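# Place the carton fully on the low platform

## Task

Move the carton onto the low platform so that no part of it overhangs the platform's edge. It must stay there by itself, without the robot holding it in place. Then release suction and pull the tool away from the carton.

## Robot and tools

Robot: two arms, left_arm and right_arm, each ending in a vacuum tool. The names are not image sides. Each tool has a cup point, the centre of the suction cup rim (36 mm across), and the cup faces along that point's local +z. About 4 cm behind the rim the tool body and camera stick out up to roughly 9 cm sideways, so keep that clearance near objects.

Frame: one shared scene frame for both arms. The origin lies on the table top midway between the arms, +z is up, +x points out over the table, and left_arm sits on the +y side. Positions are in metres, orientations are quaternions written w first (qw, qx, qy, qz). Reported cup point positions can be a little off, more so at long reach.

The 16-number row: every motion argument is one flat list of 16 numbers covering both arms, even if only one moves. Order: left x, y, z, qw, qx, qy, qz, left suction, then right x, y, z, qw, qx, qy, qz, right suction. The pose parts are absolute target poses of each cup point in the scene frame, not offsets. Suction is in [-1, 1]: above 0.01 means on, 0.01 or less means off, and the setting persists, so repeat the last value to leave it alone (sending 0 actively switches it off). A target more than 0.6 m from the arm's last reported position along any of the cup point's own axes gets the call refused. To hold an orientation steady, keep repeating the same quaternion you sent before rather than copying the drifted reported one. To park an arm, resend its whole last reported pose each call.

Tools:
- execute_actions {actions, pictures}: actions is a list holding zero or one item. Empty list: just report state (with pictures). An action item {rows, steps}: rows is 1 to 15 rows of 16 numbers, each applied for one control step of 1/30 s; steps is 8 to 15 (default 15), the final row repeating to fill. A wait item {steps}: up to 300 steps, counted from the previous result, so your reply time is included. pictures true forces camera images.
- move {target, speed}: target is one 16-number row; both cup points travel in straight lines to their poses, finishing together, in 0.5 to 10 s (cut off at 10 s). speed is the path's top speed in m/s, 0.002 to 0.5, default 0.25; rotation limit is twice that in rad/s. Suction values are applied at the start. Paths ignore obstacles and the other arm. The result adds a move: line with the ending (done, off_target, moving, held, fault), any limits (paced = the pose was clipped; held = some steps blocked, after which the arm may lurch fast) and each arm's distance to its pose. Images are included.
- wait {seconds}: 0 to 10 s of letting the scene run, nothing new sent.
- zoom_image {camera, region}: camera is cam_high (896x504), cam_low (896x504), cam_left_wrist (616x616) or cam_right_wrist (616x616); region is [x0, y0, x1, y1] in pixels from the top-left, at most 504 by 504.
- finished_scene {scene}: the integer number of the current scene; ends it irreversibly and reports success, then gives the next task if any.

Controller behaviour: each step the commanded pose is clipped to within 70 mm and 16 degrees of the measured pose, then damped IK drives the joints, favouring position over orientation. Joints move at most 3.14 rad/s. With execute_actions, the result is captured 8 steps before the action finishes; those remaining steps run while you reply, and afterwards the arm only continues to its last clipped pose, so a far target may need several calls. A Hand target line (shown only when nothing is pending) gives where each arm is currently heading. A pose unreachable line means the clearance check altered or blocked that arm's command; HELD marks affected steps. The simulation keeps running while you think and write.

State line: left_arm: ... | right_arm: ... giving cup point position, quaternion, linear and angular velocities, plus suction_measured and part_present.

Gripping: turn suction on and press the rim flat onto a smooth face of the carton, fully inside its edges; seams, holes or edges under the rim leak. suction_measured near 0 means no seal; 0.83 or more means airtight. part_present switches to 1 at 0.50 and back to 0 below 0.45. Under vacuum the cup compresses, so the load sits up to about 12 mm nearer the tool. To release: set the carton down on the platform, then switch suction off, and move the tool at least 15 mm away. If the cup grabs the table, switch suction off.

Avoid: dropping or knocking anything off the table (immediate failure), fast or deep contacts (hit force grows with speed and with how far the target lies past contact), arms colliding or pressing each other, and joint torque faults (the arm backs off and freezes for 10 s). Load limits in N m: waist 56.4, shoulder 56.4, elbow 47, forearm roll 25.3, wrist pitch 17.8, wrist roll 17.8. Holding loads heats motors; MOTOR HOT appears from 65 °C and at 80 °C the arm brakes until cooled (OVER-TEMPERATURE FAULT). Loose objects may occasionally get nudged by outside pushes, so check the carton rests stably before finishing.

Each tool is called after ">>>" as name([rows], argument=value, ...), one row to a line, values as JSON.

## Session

>>> execute_actions(actions=[])

Scene clock: 0.00 s of 5000.00 s.
left_arm: end_effector_position=(+0.6557, +0.2390, +0.2436) suction_measured=0.00 part_present=0 end_effector_quat_wxyz=(+0.000, -0.185, +0.983, +0.000) end_effector_velocity=(+0.000, -0.000, +0.000) end_effector_angular_velocity=(+0.000, +0.000, +0.000) | right_arm: end_effector_position=(+0.5460, -0.4126, +0.2443) suction_measured=0.00 part_present=0 end_effector_quat_wxyz=(+0.001, +0.302, +0.953, +0.001) end_effector_velocity=(-0.000, -0.001, +0.001) end_effector_angular_velocity=(+0.000, -0.001, -0.002)
Joint positions: left_arm=[ 0.001 -0.531 -1.291  0.    -0.76  -2.096] | right_arm=[-0.002 -0.531 -1.292  0.002 -0.76  -1.048]
Joint velocities: left_arm=[-0. -0. -0. -0. -0. -0.] | right_arm=[-0.002  0.001  0.     0.    -0.     0.   ]
Motor temperatures (°C, as the motors report them): left_arm=[25 25 26 28 28 28] | right_arm=[23 24 28 31 30 26]
Hand target (left_arm): +0.656, +0.239, +0.244; +0.000, -0.185, +0.983, +0.000
Hand target (right_arm): +0.546, -0.413, +0.244; +0.001, +0.302, +0.953, +0.001

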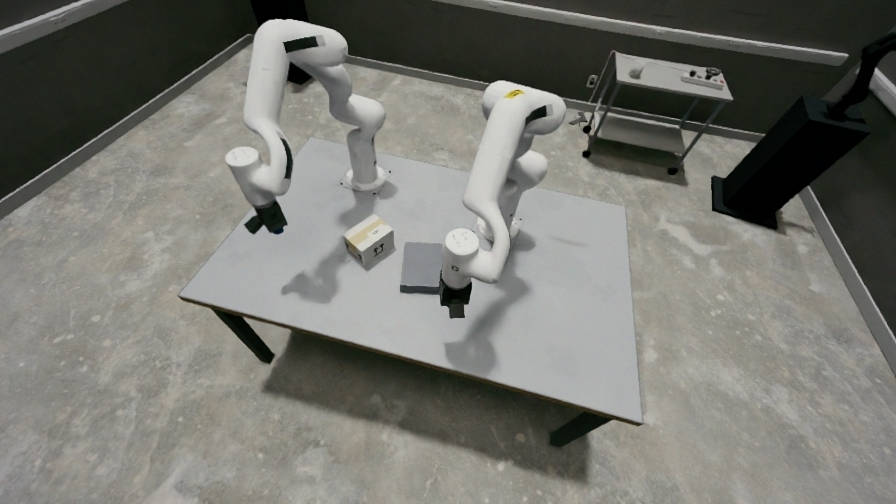

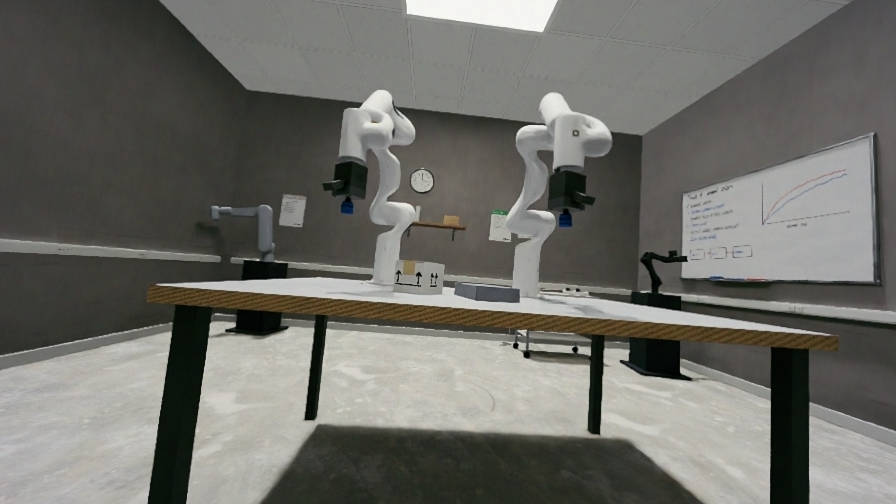

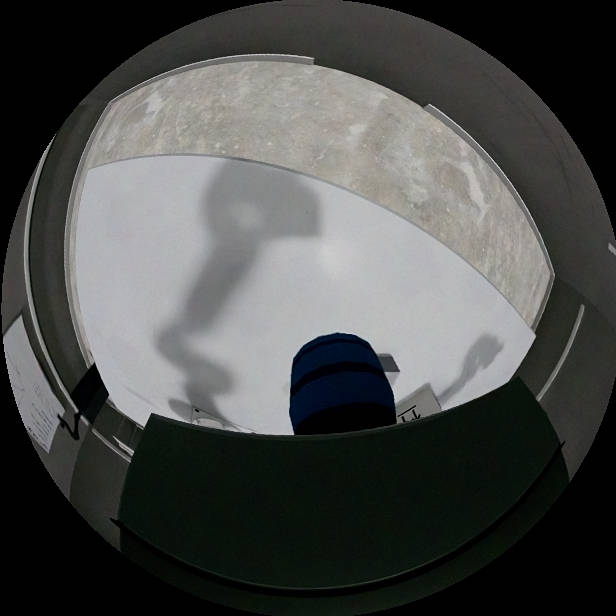

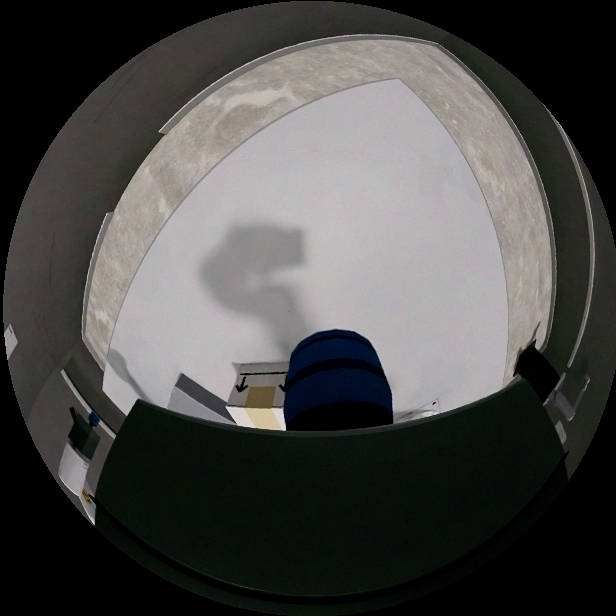

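>>> move(target=[0.45,0.55,0.25,0,-0.185,0.983,0,0,0.36,-0.16,0.17,0,0.302,0.953,0,0], speed=0.35)

Scene clock: 2.03 s of 5000.00 s.
left_arm: end_effector_position=(+0.4499, +0.5494, +0.2499) suction_measured=0.00 part_present=0 end_effector_quat_wxyz=(-0.000, -0.185, +0.983, +0.000) end_effector_velocity=(-0.002, +0.002, +0.000) end_effector_angular_velocity=(-0.002, -0.001, +0.000) | right_arm: end_effector_position=(+0.3606, -0.1599, +0.1699) suction_measured=0.00 part_present=0 end_effector_quat_wxyz=(-0.000, +0.302, +0.953, +0.000) end_effector_velocity=(-0.002, +0.003, -0.001) end_effector_angular_velocity=(-0.002, -0.000, +0.004)
Joint positions: left_arm=[ 0.669 -0.171 -0.824  0.    -0.653 -1.429] | right_arm=[ 0.538 -0.34  -0.814  0.001 -0.474 -0.509]
Joint velocities: left_arm=[ 0.007  0.001  0.001 -0.003 -0.     0.009] | right_arm=[ 0.008 -0.001  0.001 -0.004  0.001  0.008]
Motor temperatures (°C, as the motors report them): left_arm=[25 25 26 28 28 28] | right_arm=[23 24 28 31 30 26]
Hand target (left_arm): +0.450, +0.550, +0.250; -0.000, -0.185, +0.983, +0.000
Hand target (right_arm): +0.360, -0.160, +0.170; -0.000, +0.302, +0.953, +0.000
Off the commanded pose (left_arm): 0.001 m, 0 deg.
Off the commanded pose (right_arm): 0.001 m, 0 deg.
Kept back: nothing.
move: done

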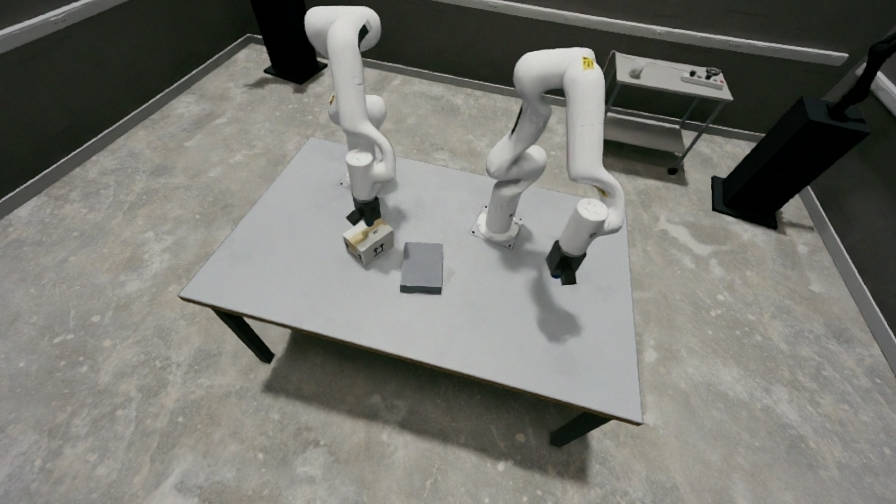

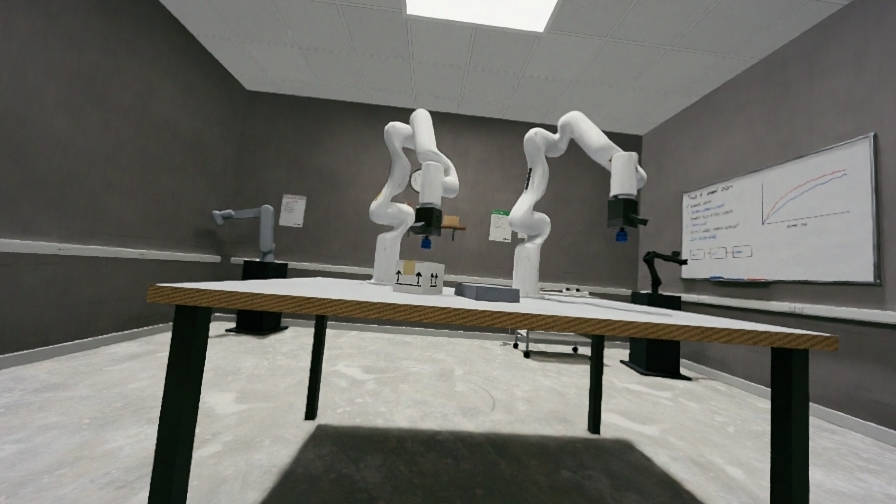

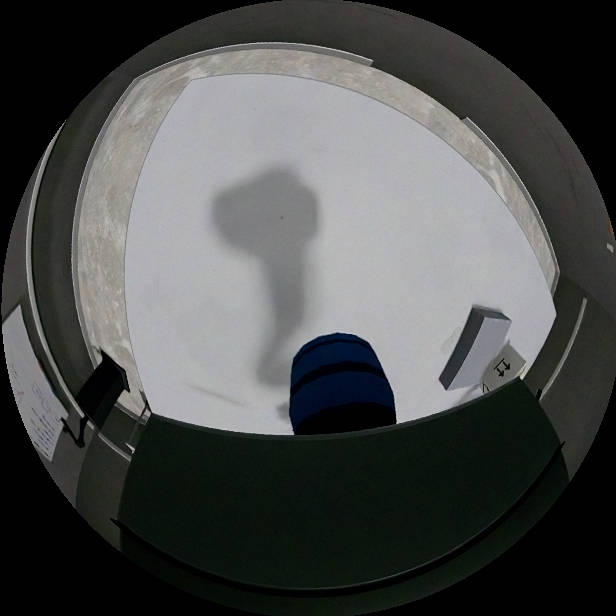

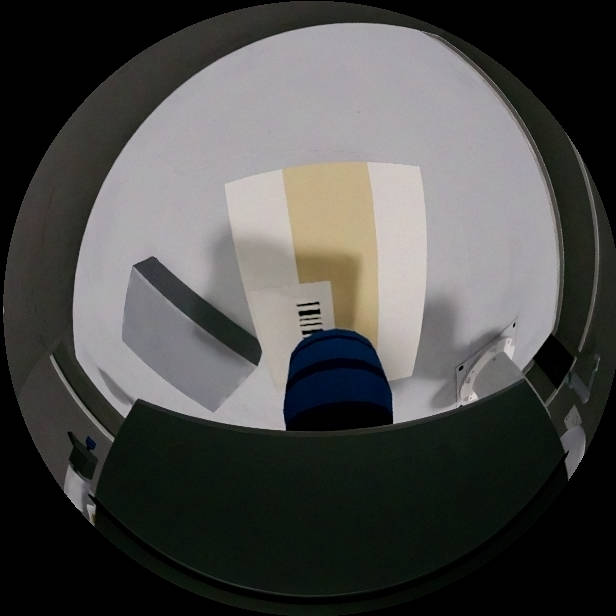

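>>> move(target=[0.45,0.55,0.25,0,-0.185,0.983,0,0,0.36,-0.172,0.107,0,0.302,0.953,0,1], speed=0.05)

Scene clock: 3.97 s of 5000.00 s.
left_arm: end_effector_position=(+0.4500, +0.5500, +0.2500) suction_measured=0.00 part_present=0 end_effector_quat_wxyz=(-0.000, -0.185, +0.983, -0.000) end_effector_velocity=(+0.000, +0.000, -0.000) end_effector_angular_velocity=(+0.000, -0.000, -0.000) | right_arm: end_effector_position=(+0.3600, -0.1720, +0.1072) suction_measured=0.91 part_present=1 end_effector_quat_wxyz=(+0.000, +0.302, +0.953, -0.000) end_effector_velocity=(-0.002, -0.000, -0.003) end_effector_angular_velocity=(-0.002, +0.005, +0.002)
Joint positions: left_arm=[ 0.67  -0.172 -0.825  0.    -0.653 -1.428] | right_arm=[ 0.514 -0.46  -0.788 -0.001 -0.327 -0.53 ]
Joint velocities: left_arm=[-0.    -0.    -0.    -0.     0.001  0.   ] | right_arm=[ 0.001 -0.005  0.002  0.001  0.002 -0.001]
Motor temperatures (°C, as the motors report them): left_arm=[25 25 26 28 28 28] | right_arm=[23 24 28 31 30 26]
Hand target (left_arm): +0.450, +0.550, +0.250; -0.000, -0.185, +0.983, -0.000
Hand target (right_arm): +0.360, -0.172, +0.107; +0.000, +0.302, +0.953, -0.000
Off the commanded pose (left_arm): 0.000 m, 0 deg.
Off the commanded pose (right_arm): 0.000 m, 0 deg.
Kept back: nothing.
move: done

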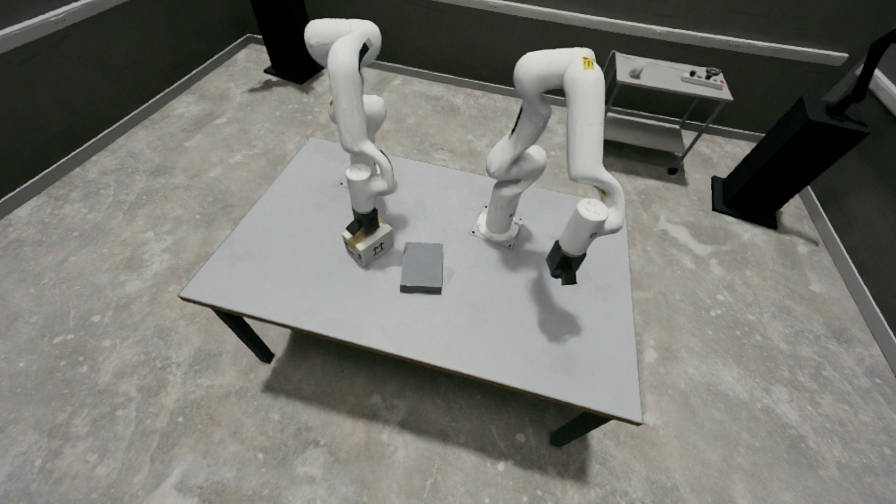

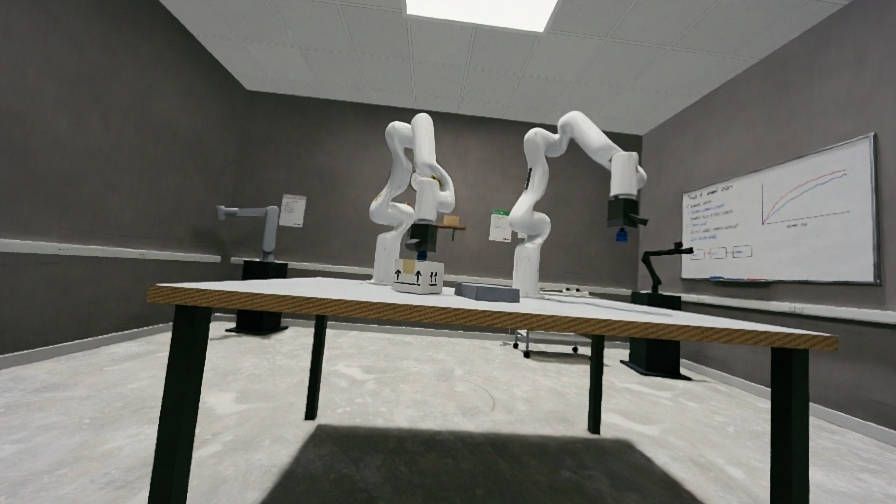

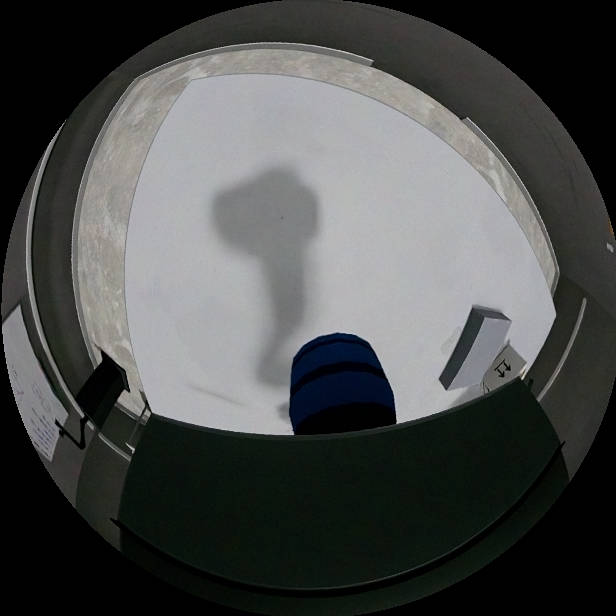

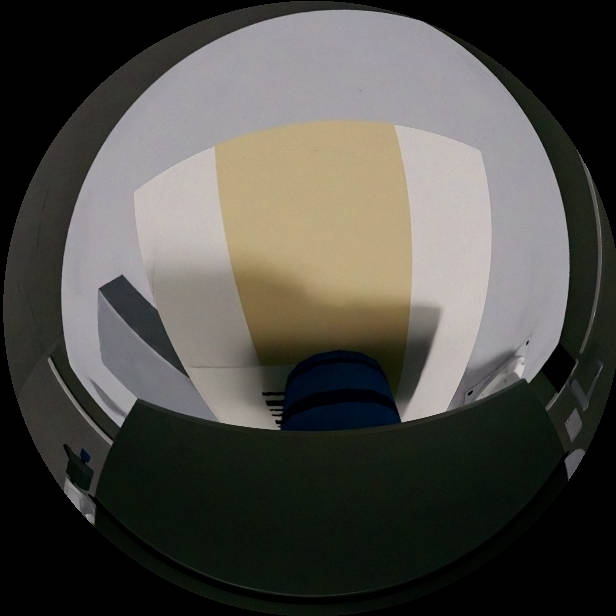

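>>> move(target=[0.45,0.55,0.25,0,-0.185,0.983,0,0,0.36,-0.165,0.175,0,0.2,0.98,0,1], speed=0.15)

>>> move(target=[0.45,0.55,0.25,0,-0.185,0.983,0,0,0.41,0.075,0.165,0,-0.06,0.998,0,1])

>>> zoom_image(camera="cam_high", region=[370,200,480,310])

>>> zoom_image(camera="cam_low", region=[430,220,550,310])

Scene clock: 5.53 s of 5000.00 s.
left_arm: end_effector_position=(+0.4500, +0.5500, +0.2500) suction_measured=0.00 part_present=0 end_effector_quat_wxyz=(-0.000, -0.185, +0.983, -0.000) end_effector_velocity=(+0.001, +0.000, +0.001) end_effector_angular_velocity=(+0.001, -0.002, -0.000) | right_arm: end_effector_position=(+0.3598, -0.1650, +0.1747) suction_measured=0.96 part_present=1 end_effector_quat_wxyz=(-0.000, +0.200, +0.980, -0.000) end_effector_velocity=(-0.000, +0.001, +0.002) end_effector_angular_velocity=(+0.001, +0.001, +0.008)
Joint positions: left_arm=[ 0.67  -0.172 -0.825  0.    -0.653 -1.428] | right_arm=[ 0.528 -0.325 -0.807  0.    -0.482 -0.728]
Joint velocities: left_arm=[-0.     0.    -0.002 -0.     0.001  0.   ] | right_arm=[ 0.001  0.004 -0.002  0.003 -0.006 -0.01 ]
Motor temperatures (°C, as the motors report them): left_arm=[25 25 26 28 28 28] | right_arm=[23 24 28 31 30 26]
Hand target (left_arm): +0.450, +0.550, +0.250; -0.000, -0.185, +0.983, -0.000
Hand target (right_arm): +0.360, -0.165, +0.175; -0.000, +0.200, +0.980, +0.000
Off the commanded pose (left_arm): 0.000 m, 0 deg.
Off the commanded pose (right_arm): 0.000 m, 0 deg.
Kept back: nothing.
move: done

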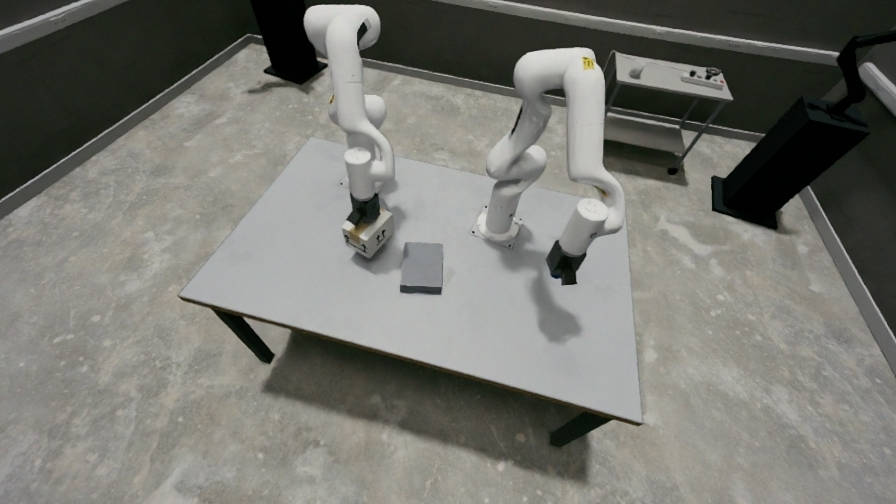

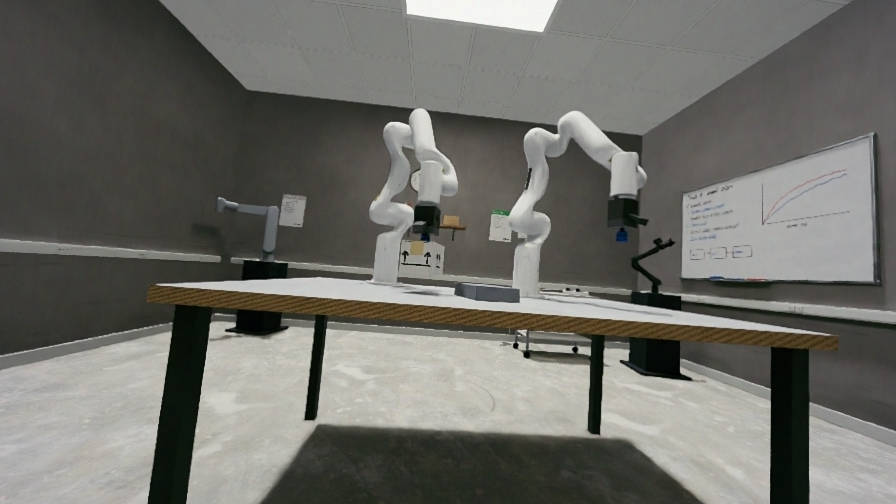

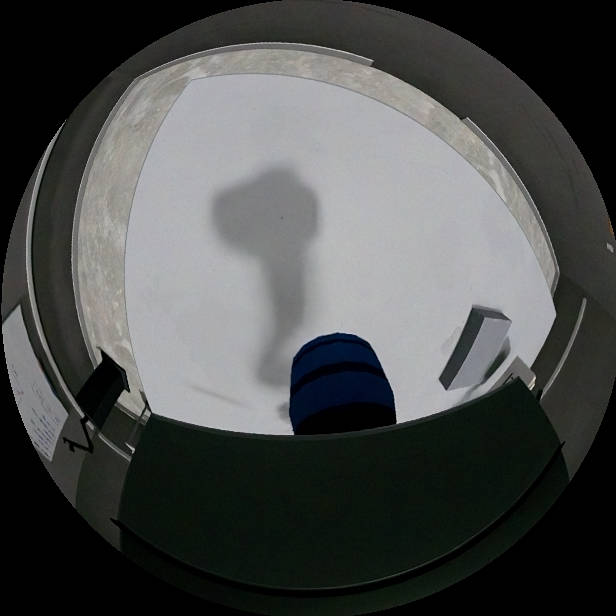

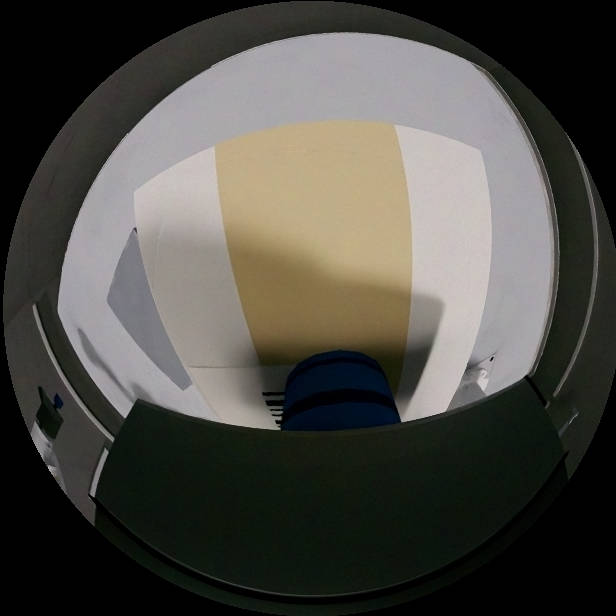

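Scene clock: 7.20 s of 5000.00 s.
left_arm: end_effector_position=(+0.4500, +0.5500, +0.2500) suction_measured=0.00 part_present=0 end_effector_quat_wxyz=(-0.000, -0.185, +0.983, +0.000) end_effector_velocity=(-0.000, -0.000, -0.000) end_effector_angular_velocity=(+0.000, -0.000, -0.000) | right_arm: end_effector_position=(+0.4103, +0.0747, +0.1653) suction_measured=0.96 part_present=1 end_effector_quat_wxyz=(-0.000, -0.060, +0.998, +0.000) end_effector_velocity=(+0.001, +0.001, -0.000) end_effector_angular_velocity=(-0.001, +0.002, +0.001)
Joint positions: left_arm=[ 0.67  -0.172 -0.825  0.    -0.653 -1.428] | right_arm=[ 0.842 -0.708 -1.369  0.001 -0.662 -0.938]
Joint velocities: left_arm=[0. 0. 0. 0. 0. 0.] | right_arm=[-0.    -0.006 -0.009  0.001 -0.005 -0.003]
Motor temperatures (°C, as the motors report them): left_arm=[25 25 26 28 28 28] | right_arm=[23 24 28 31 30 26]
Hand target (left_arm): +0.450, +0.550, +0.250; -0.000, -0.185, +0.983, +0.000
Hand target (right_arm): +0.410, +0.075, +0.165; -0.000, -0.060, +0.998, +0.000
Off the commanded pose (left_arm): 0.000 m, 0 deg.
Off the commanded pose (right_arm): 0.001 m, 0 deg.
Kept back: nothing.
move: done

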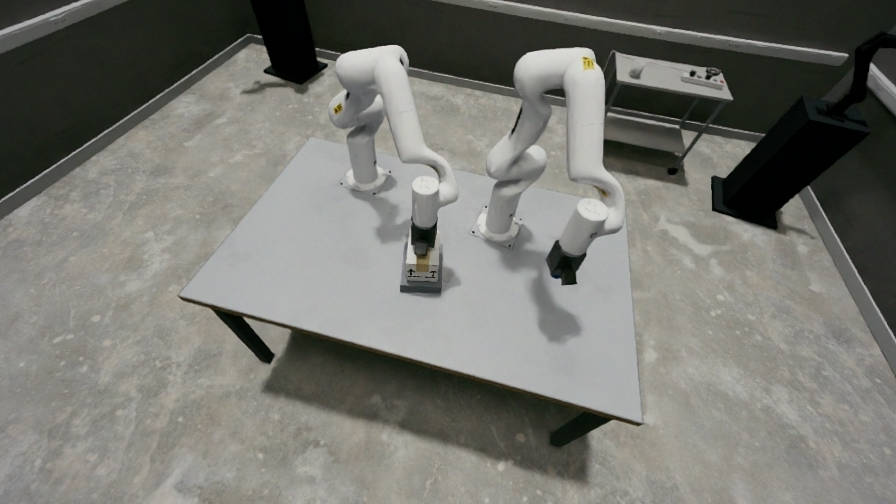

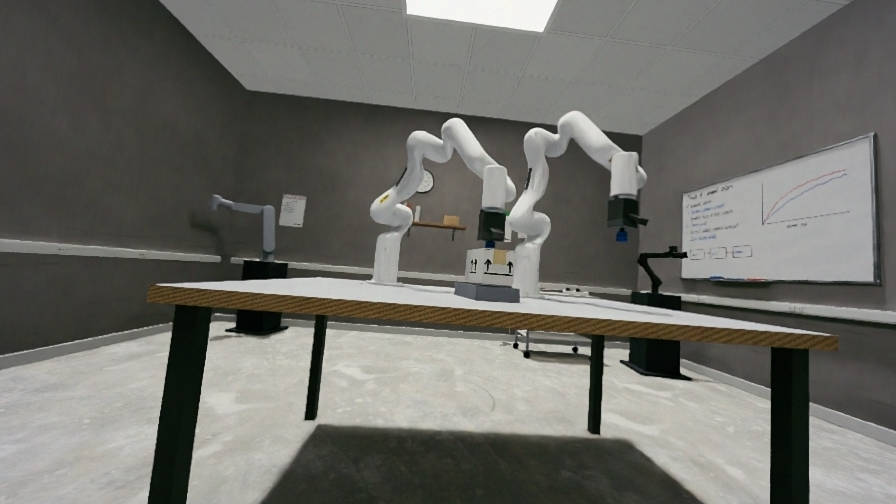

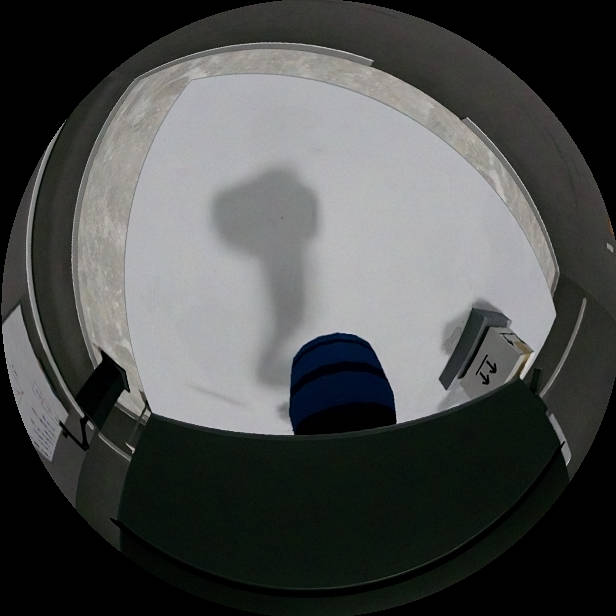

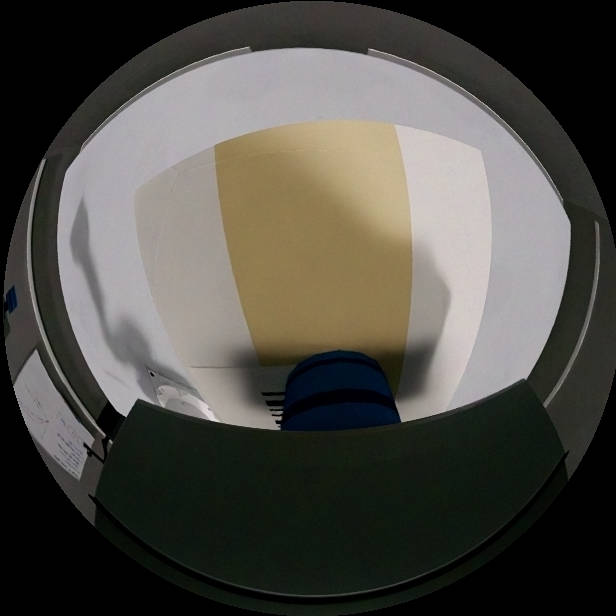

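Region (370, 200, 480, 310) of cam_high's 896x504 image, scaled by 4.582, with more detail than that image has.

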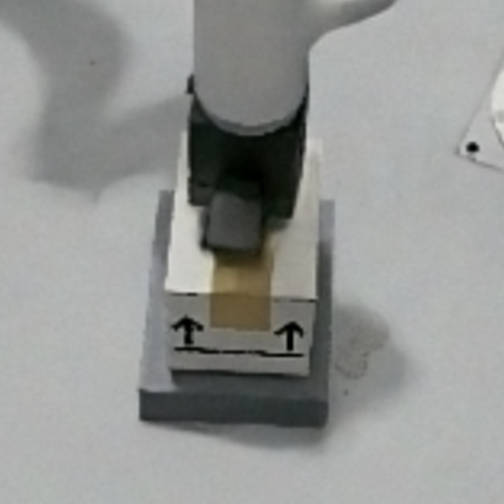

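Region (430, 220, 550, 310) of cam_low's 896x504 image, scaled by 4.200, with more detail than that image has; it fills the top 378 rows of this view, and the rest is white.

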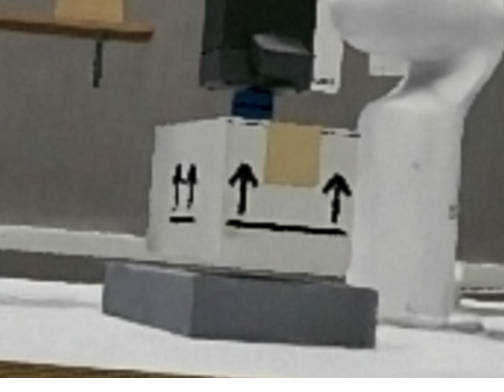

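>>> move(target=[0.45,0.55,0.25,0,-0.185,0.983,0,0,0.4,0.068,0.148,0,-0.07,0.9975,0,1], speed=0.04)

>>> zoom_image(camera="cam_low", region=[430,220,550,310])

Scene clock: 8.23 s of 5000.00 s.
left_arm: end_effector_position=(+0.4500, +0.5500, +0.2500) suction_measured=0.00 part_present=0 end_effector_quat_wxyz=(-0.000, -0.185, +0.983, +0.000) end_effector_velocity=(-0.000, -0.000, +0.000) end_effector_angular_velocity=(+0.000, -0.000, -0.000) | right_arm: end_effector_position=(+0.4018, +0.0693, +0.1510) suction_measured=0.96 part_present=1 end_effector_quat_wxyz=(+0.002, -0.070, +0.998, +0.001) end_effector_velocity=(-0.001, -0.001, -0.003) end_effector_angular_velocity=(+0.004, -0.004, +0.006)
Joint positions: left_arm=[ 0.67  -0.172 -0.825  0.    -0.653 -1.428] | right_arm=[ 0.845 -0.705 -1.326 -0.    -0.617 -0.953]
Joint velocities: left_arm=[-0.     0.001  0.001  0.     0.    -0.   ] | right_arm=[ 0.     0.002  0.012 -0.001  0.015 -0.005]
Motor temperatures (°C, as the motors report them): left_arm=[25 25 26 28 28 28] | right_arm=[23 24 28 31 30 26]
Hand target (left_arm): +0.450, +0.550, +0.250; +0.000, -0.185, +0.983, +0.000
Hand target (right_arm): +0.400, +0.068, +0.148; +0.000, -0.070, +0.998, -0.000
Off the commanded pose (left_arm): 0.000 m, 0 deg.
Off the commanded pose (right_arm): 0.004 m, 0 deg.
Kept back: nothing.
move: off_target (right_arm)

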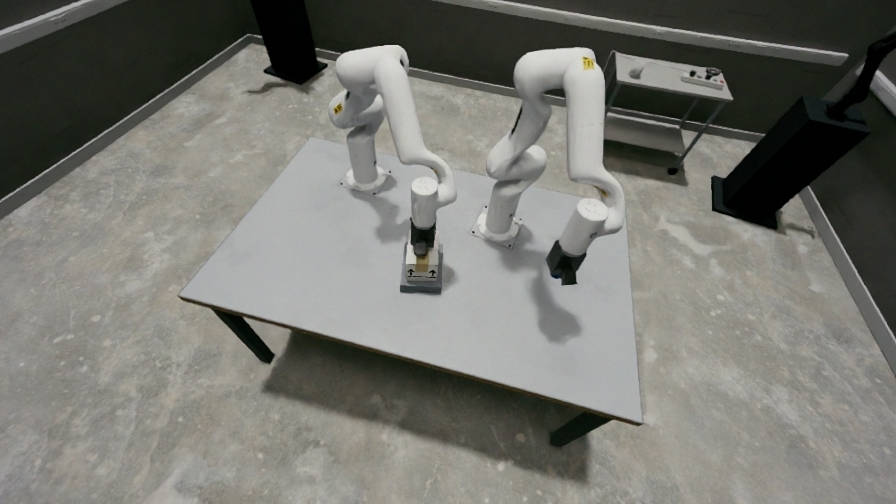

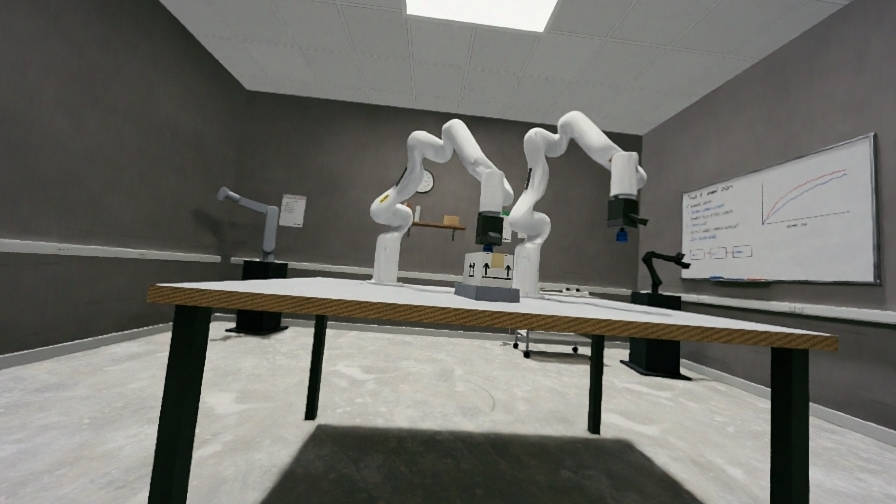

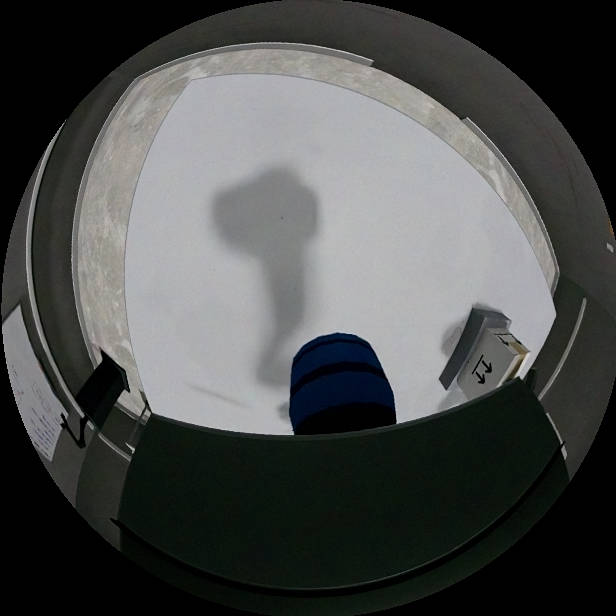

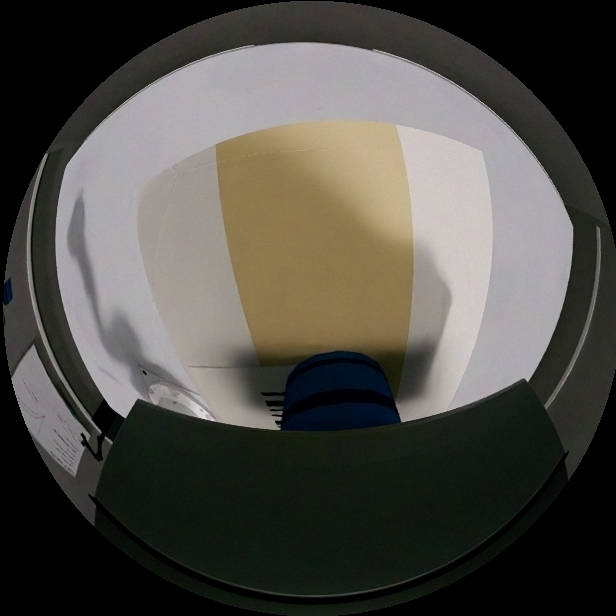

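Region (430, 220, 550, 310) of cam_low's 896x504 image, scaled by 4.200, with more detail than that image has; it fills the top 378 rows of this view, and the rest is white.

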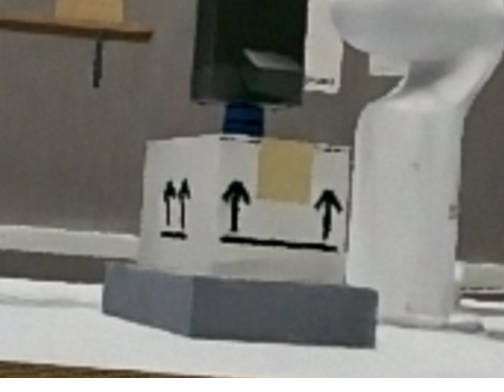

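>>> execute_actions([
  {"rows":[[0.45,0.55,0.25,0,-0.185,0.983,0,0,0.401,0.069,0.151,0,-0.07,0.9975,0,0]],"steps":8},
])

>>> move(target=[0.45,0.55,0.25,0,-0.185,0.983,0,0,0.38,0.055,0.29,0,-0.07,0.9975,0,0])

Scene clock: 9.87 s of 5000.00 s.
left_arm: end_effector_position=(+0.4500, +0.5500, +0.2500) suction_measured=0.00 part_present=0 end_effector_quat_wxyz=(-0.000, -0.185, +0.983, +0.000) end_effector_velocity=(+0.001, +0.000, +0.001) end_effector_angular_velocity=(+0.001, -0.001, -0.000) | right_arm: end_effector_position=(+0.4013, +0.0692, +0.1505) suction_measured=0.96 part_present=1 end_effector_quat_wxyz=(+0.002, -0.070, +0.998, +0.002) end_effector_velocity=(+0.000, -0.000, -0.000) end_effector_angular_velocity=(-0.001, +0.000, -0.001)
Joint positions: left_arm=[ 0.67  -0.172 -0.825  0.    -0.653 -1.428] | right_arm=[ 0.845 -0.704 -1.324 -0.    -0.615 -0.954]
Joint velocities: left_arm=[-0.     0.    -0.001 -0.    -0.    -0.   ] | right_arm=[-0.001 -0.     0.    -0.    -0.     0.   ]
Motor temperatures (°C, as the motors report them): left_arm=[25 25 26 28 28 28] | right_arm=[23 24 28 31 30 26]
Kept back: the last 8 steps of this action.
Steps of this call (steps 1 to 49: nothing new was sent). Readings (end_effector_position | what the end effector reports):
1: left_arm (+0.4500, +0.5500, +0.2500) | right_arm (+0.4018, +0.0693, +0.1509) | left_arm suction_measured=0.00 part_present=0 | right_arm suction_measured=0.96 part_present=1
2: left_arm (+0.4500, +0.5500, +0.2500) | right_arm (+0.4017, +0.0693, +0.1508) | left_arm suction_measured=0.00 part_present=0 | right_arm suction_measured=0.96 part_present=1
4: left_arm (+0.4500, +0.5500, +0.2500) | right_arm (+0.4016, +0.0692, +0.1507) | left_arm suction_measured=0.00 part_present=0 | right_arm suction_measured=0.96 part_present=1
8: left_arm (+0.4500, +0.5500, +0.2500) | right_arm (+0.4015, +0.0691, +0.1505) | left_arm suction_measured=0.00 part_present=0 | right_arm suction_measured=0.96 part_present=1
49: the state above

Scene clock: 11.30 s of 5000.00 s.
left_arm: end_effector_position=(+0.4500, +0.5500, +0.2500) suction_measured=0.00 part_present=0 end_effector_quat_wxyz=(-0.000, -0.185, +0.983, -0.000) end_effector_velocity=(+0.000, +0.000, +0.000) end_effector_angular_velocity=(+0.001, -0.001, -0.000) | right_arm: end_effector_position=(+0.3798, +0.0549, +0.2896) suction_measured=0.00 part_present=0 end_effector_quat_wxyz=(-0.000, -0.070, +0.998, -0.000) end_effector_velocity=(-0.000, +0.000, +0.003) end_effector_angular_velocity=(+0.002, -0.001, -0.000)
Joint positions: left_arm=[ 0.67  -0.172 -0.825  0.    -0.653 -1.428] | right_arm=[ 0.853 -0.478 -1.325  0.    -0.847 -0.947]
Joint velocities: left_arm=[-0.     0.    -0.001  0.     0.001  0.   ] | right_arm=[ 0.     0.005 -0.001  0.    -0.004 -0.   ]
Motor temperatures (°C, as the motors report them): left_arm=[25 25 26 28 28 28] | right_arm=[23 24 28 31 30 26]
Hand target (left_arm): +0.450, +0.550, +0.250; +0.000, -0.185, +0.983, -0.000
Hand target (right_arm): +0.380, +0.055, +0.290; -0.000, -0.070, +0.998, +0.000
Off your previous action's commanded pose (left_arm): 0.000 m, 0 deg at its last step (step 8 of this call).
Off your previous action's commanded pose (right_arm): 0.000 m, 0 deg at its last step (step 8 of this call).
Off the commanded pose (left_arm): 0.000 m, 0 deg.
Off the commanded pose (right_arm): 0.001 m, 0 deg.
Kept back: nothing.
move: done

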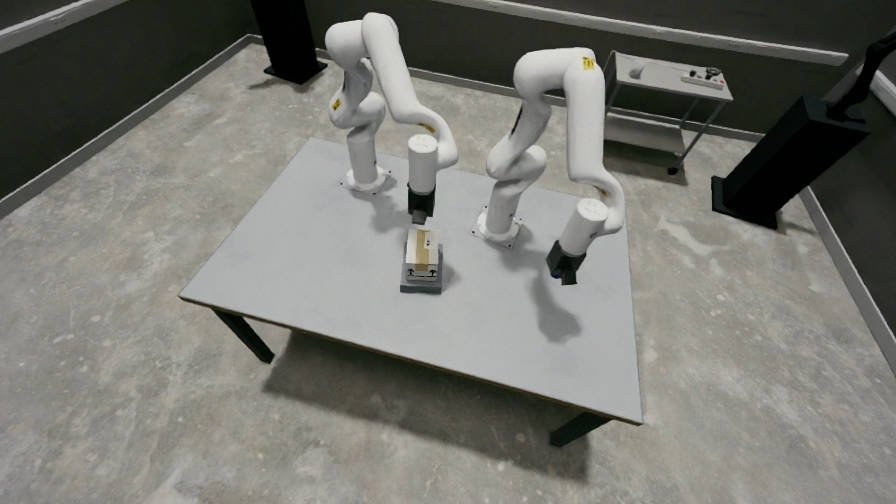

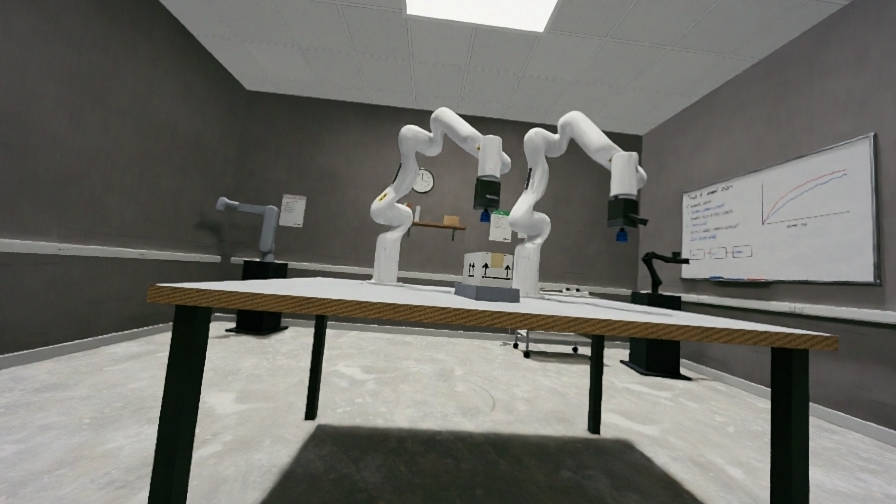

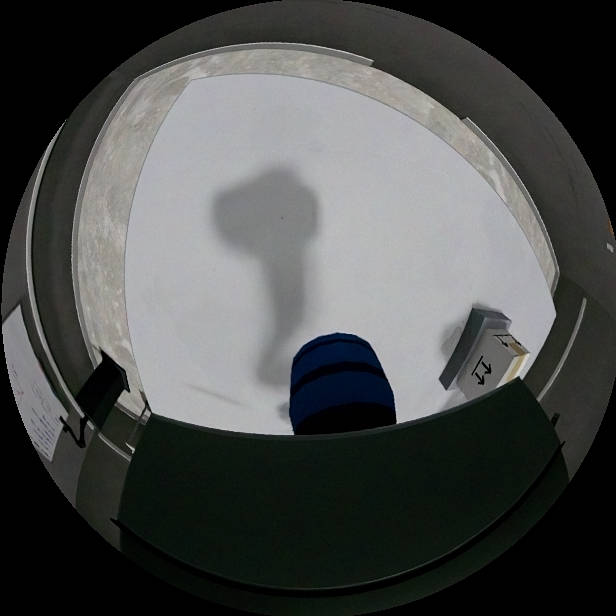

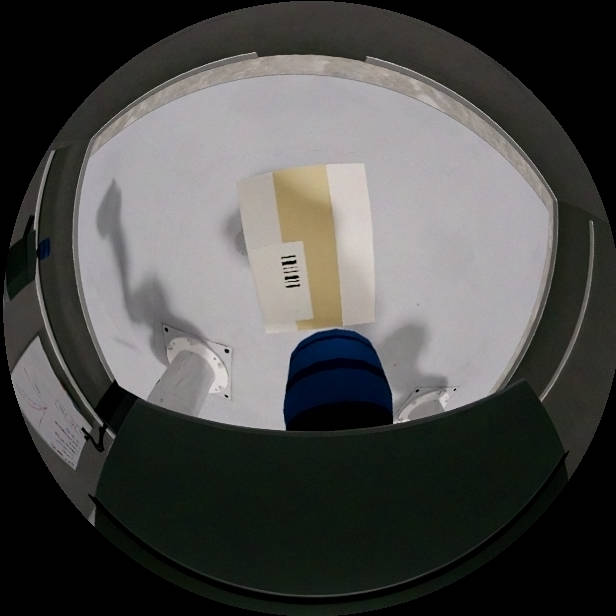

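>>> finished_scene(scene=2)

The scene is finished: the task was done.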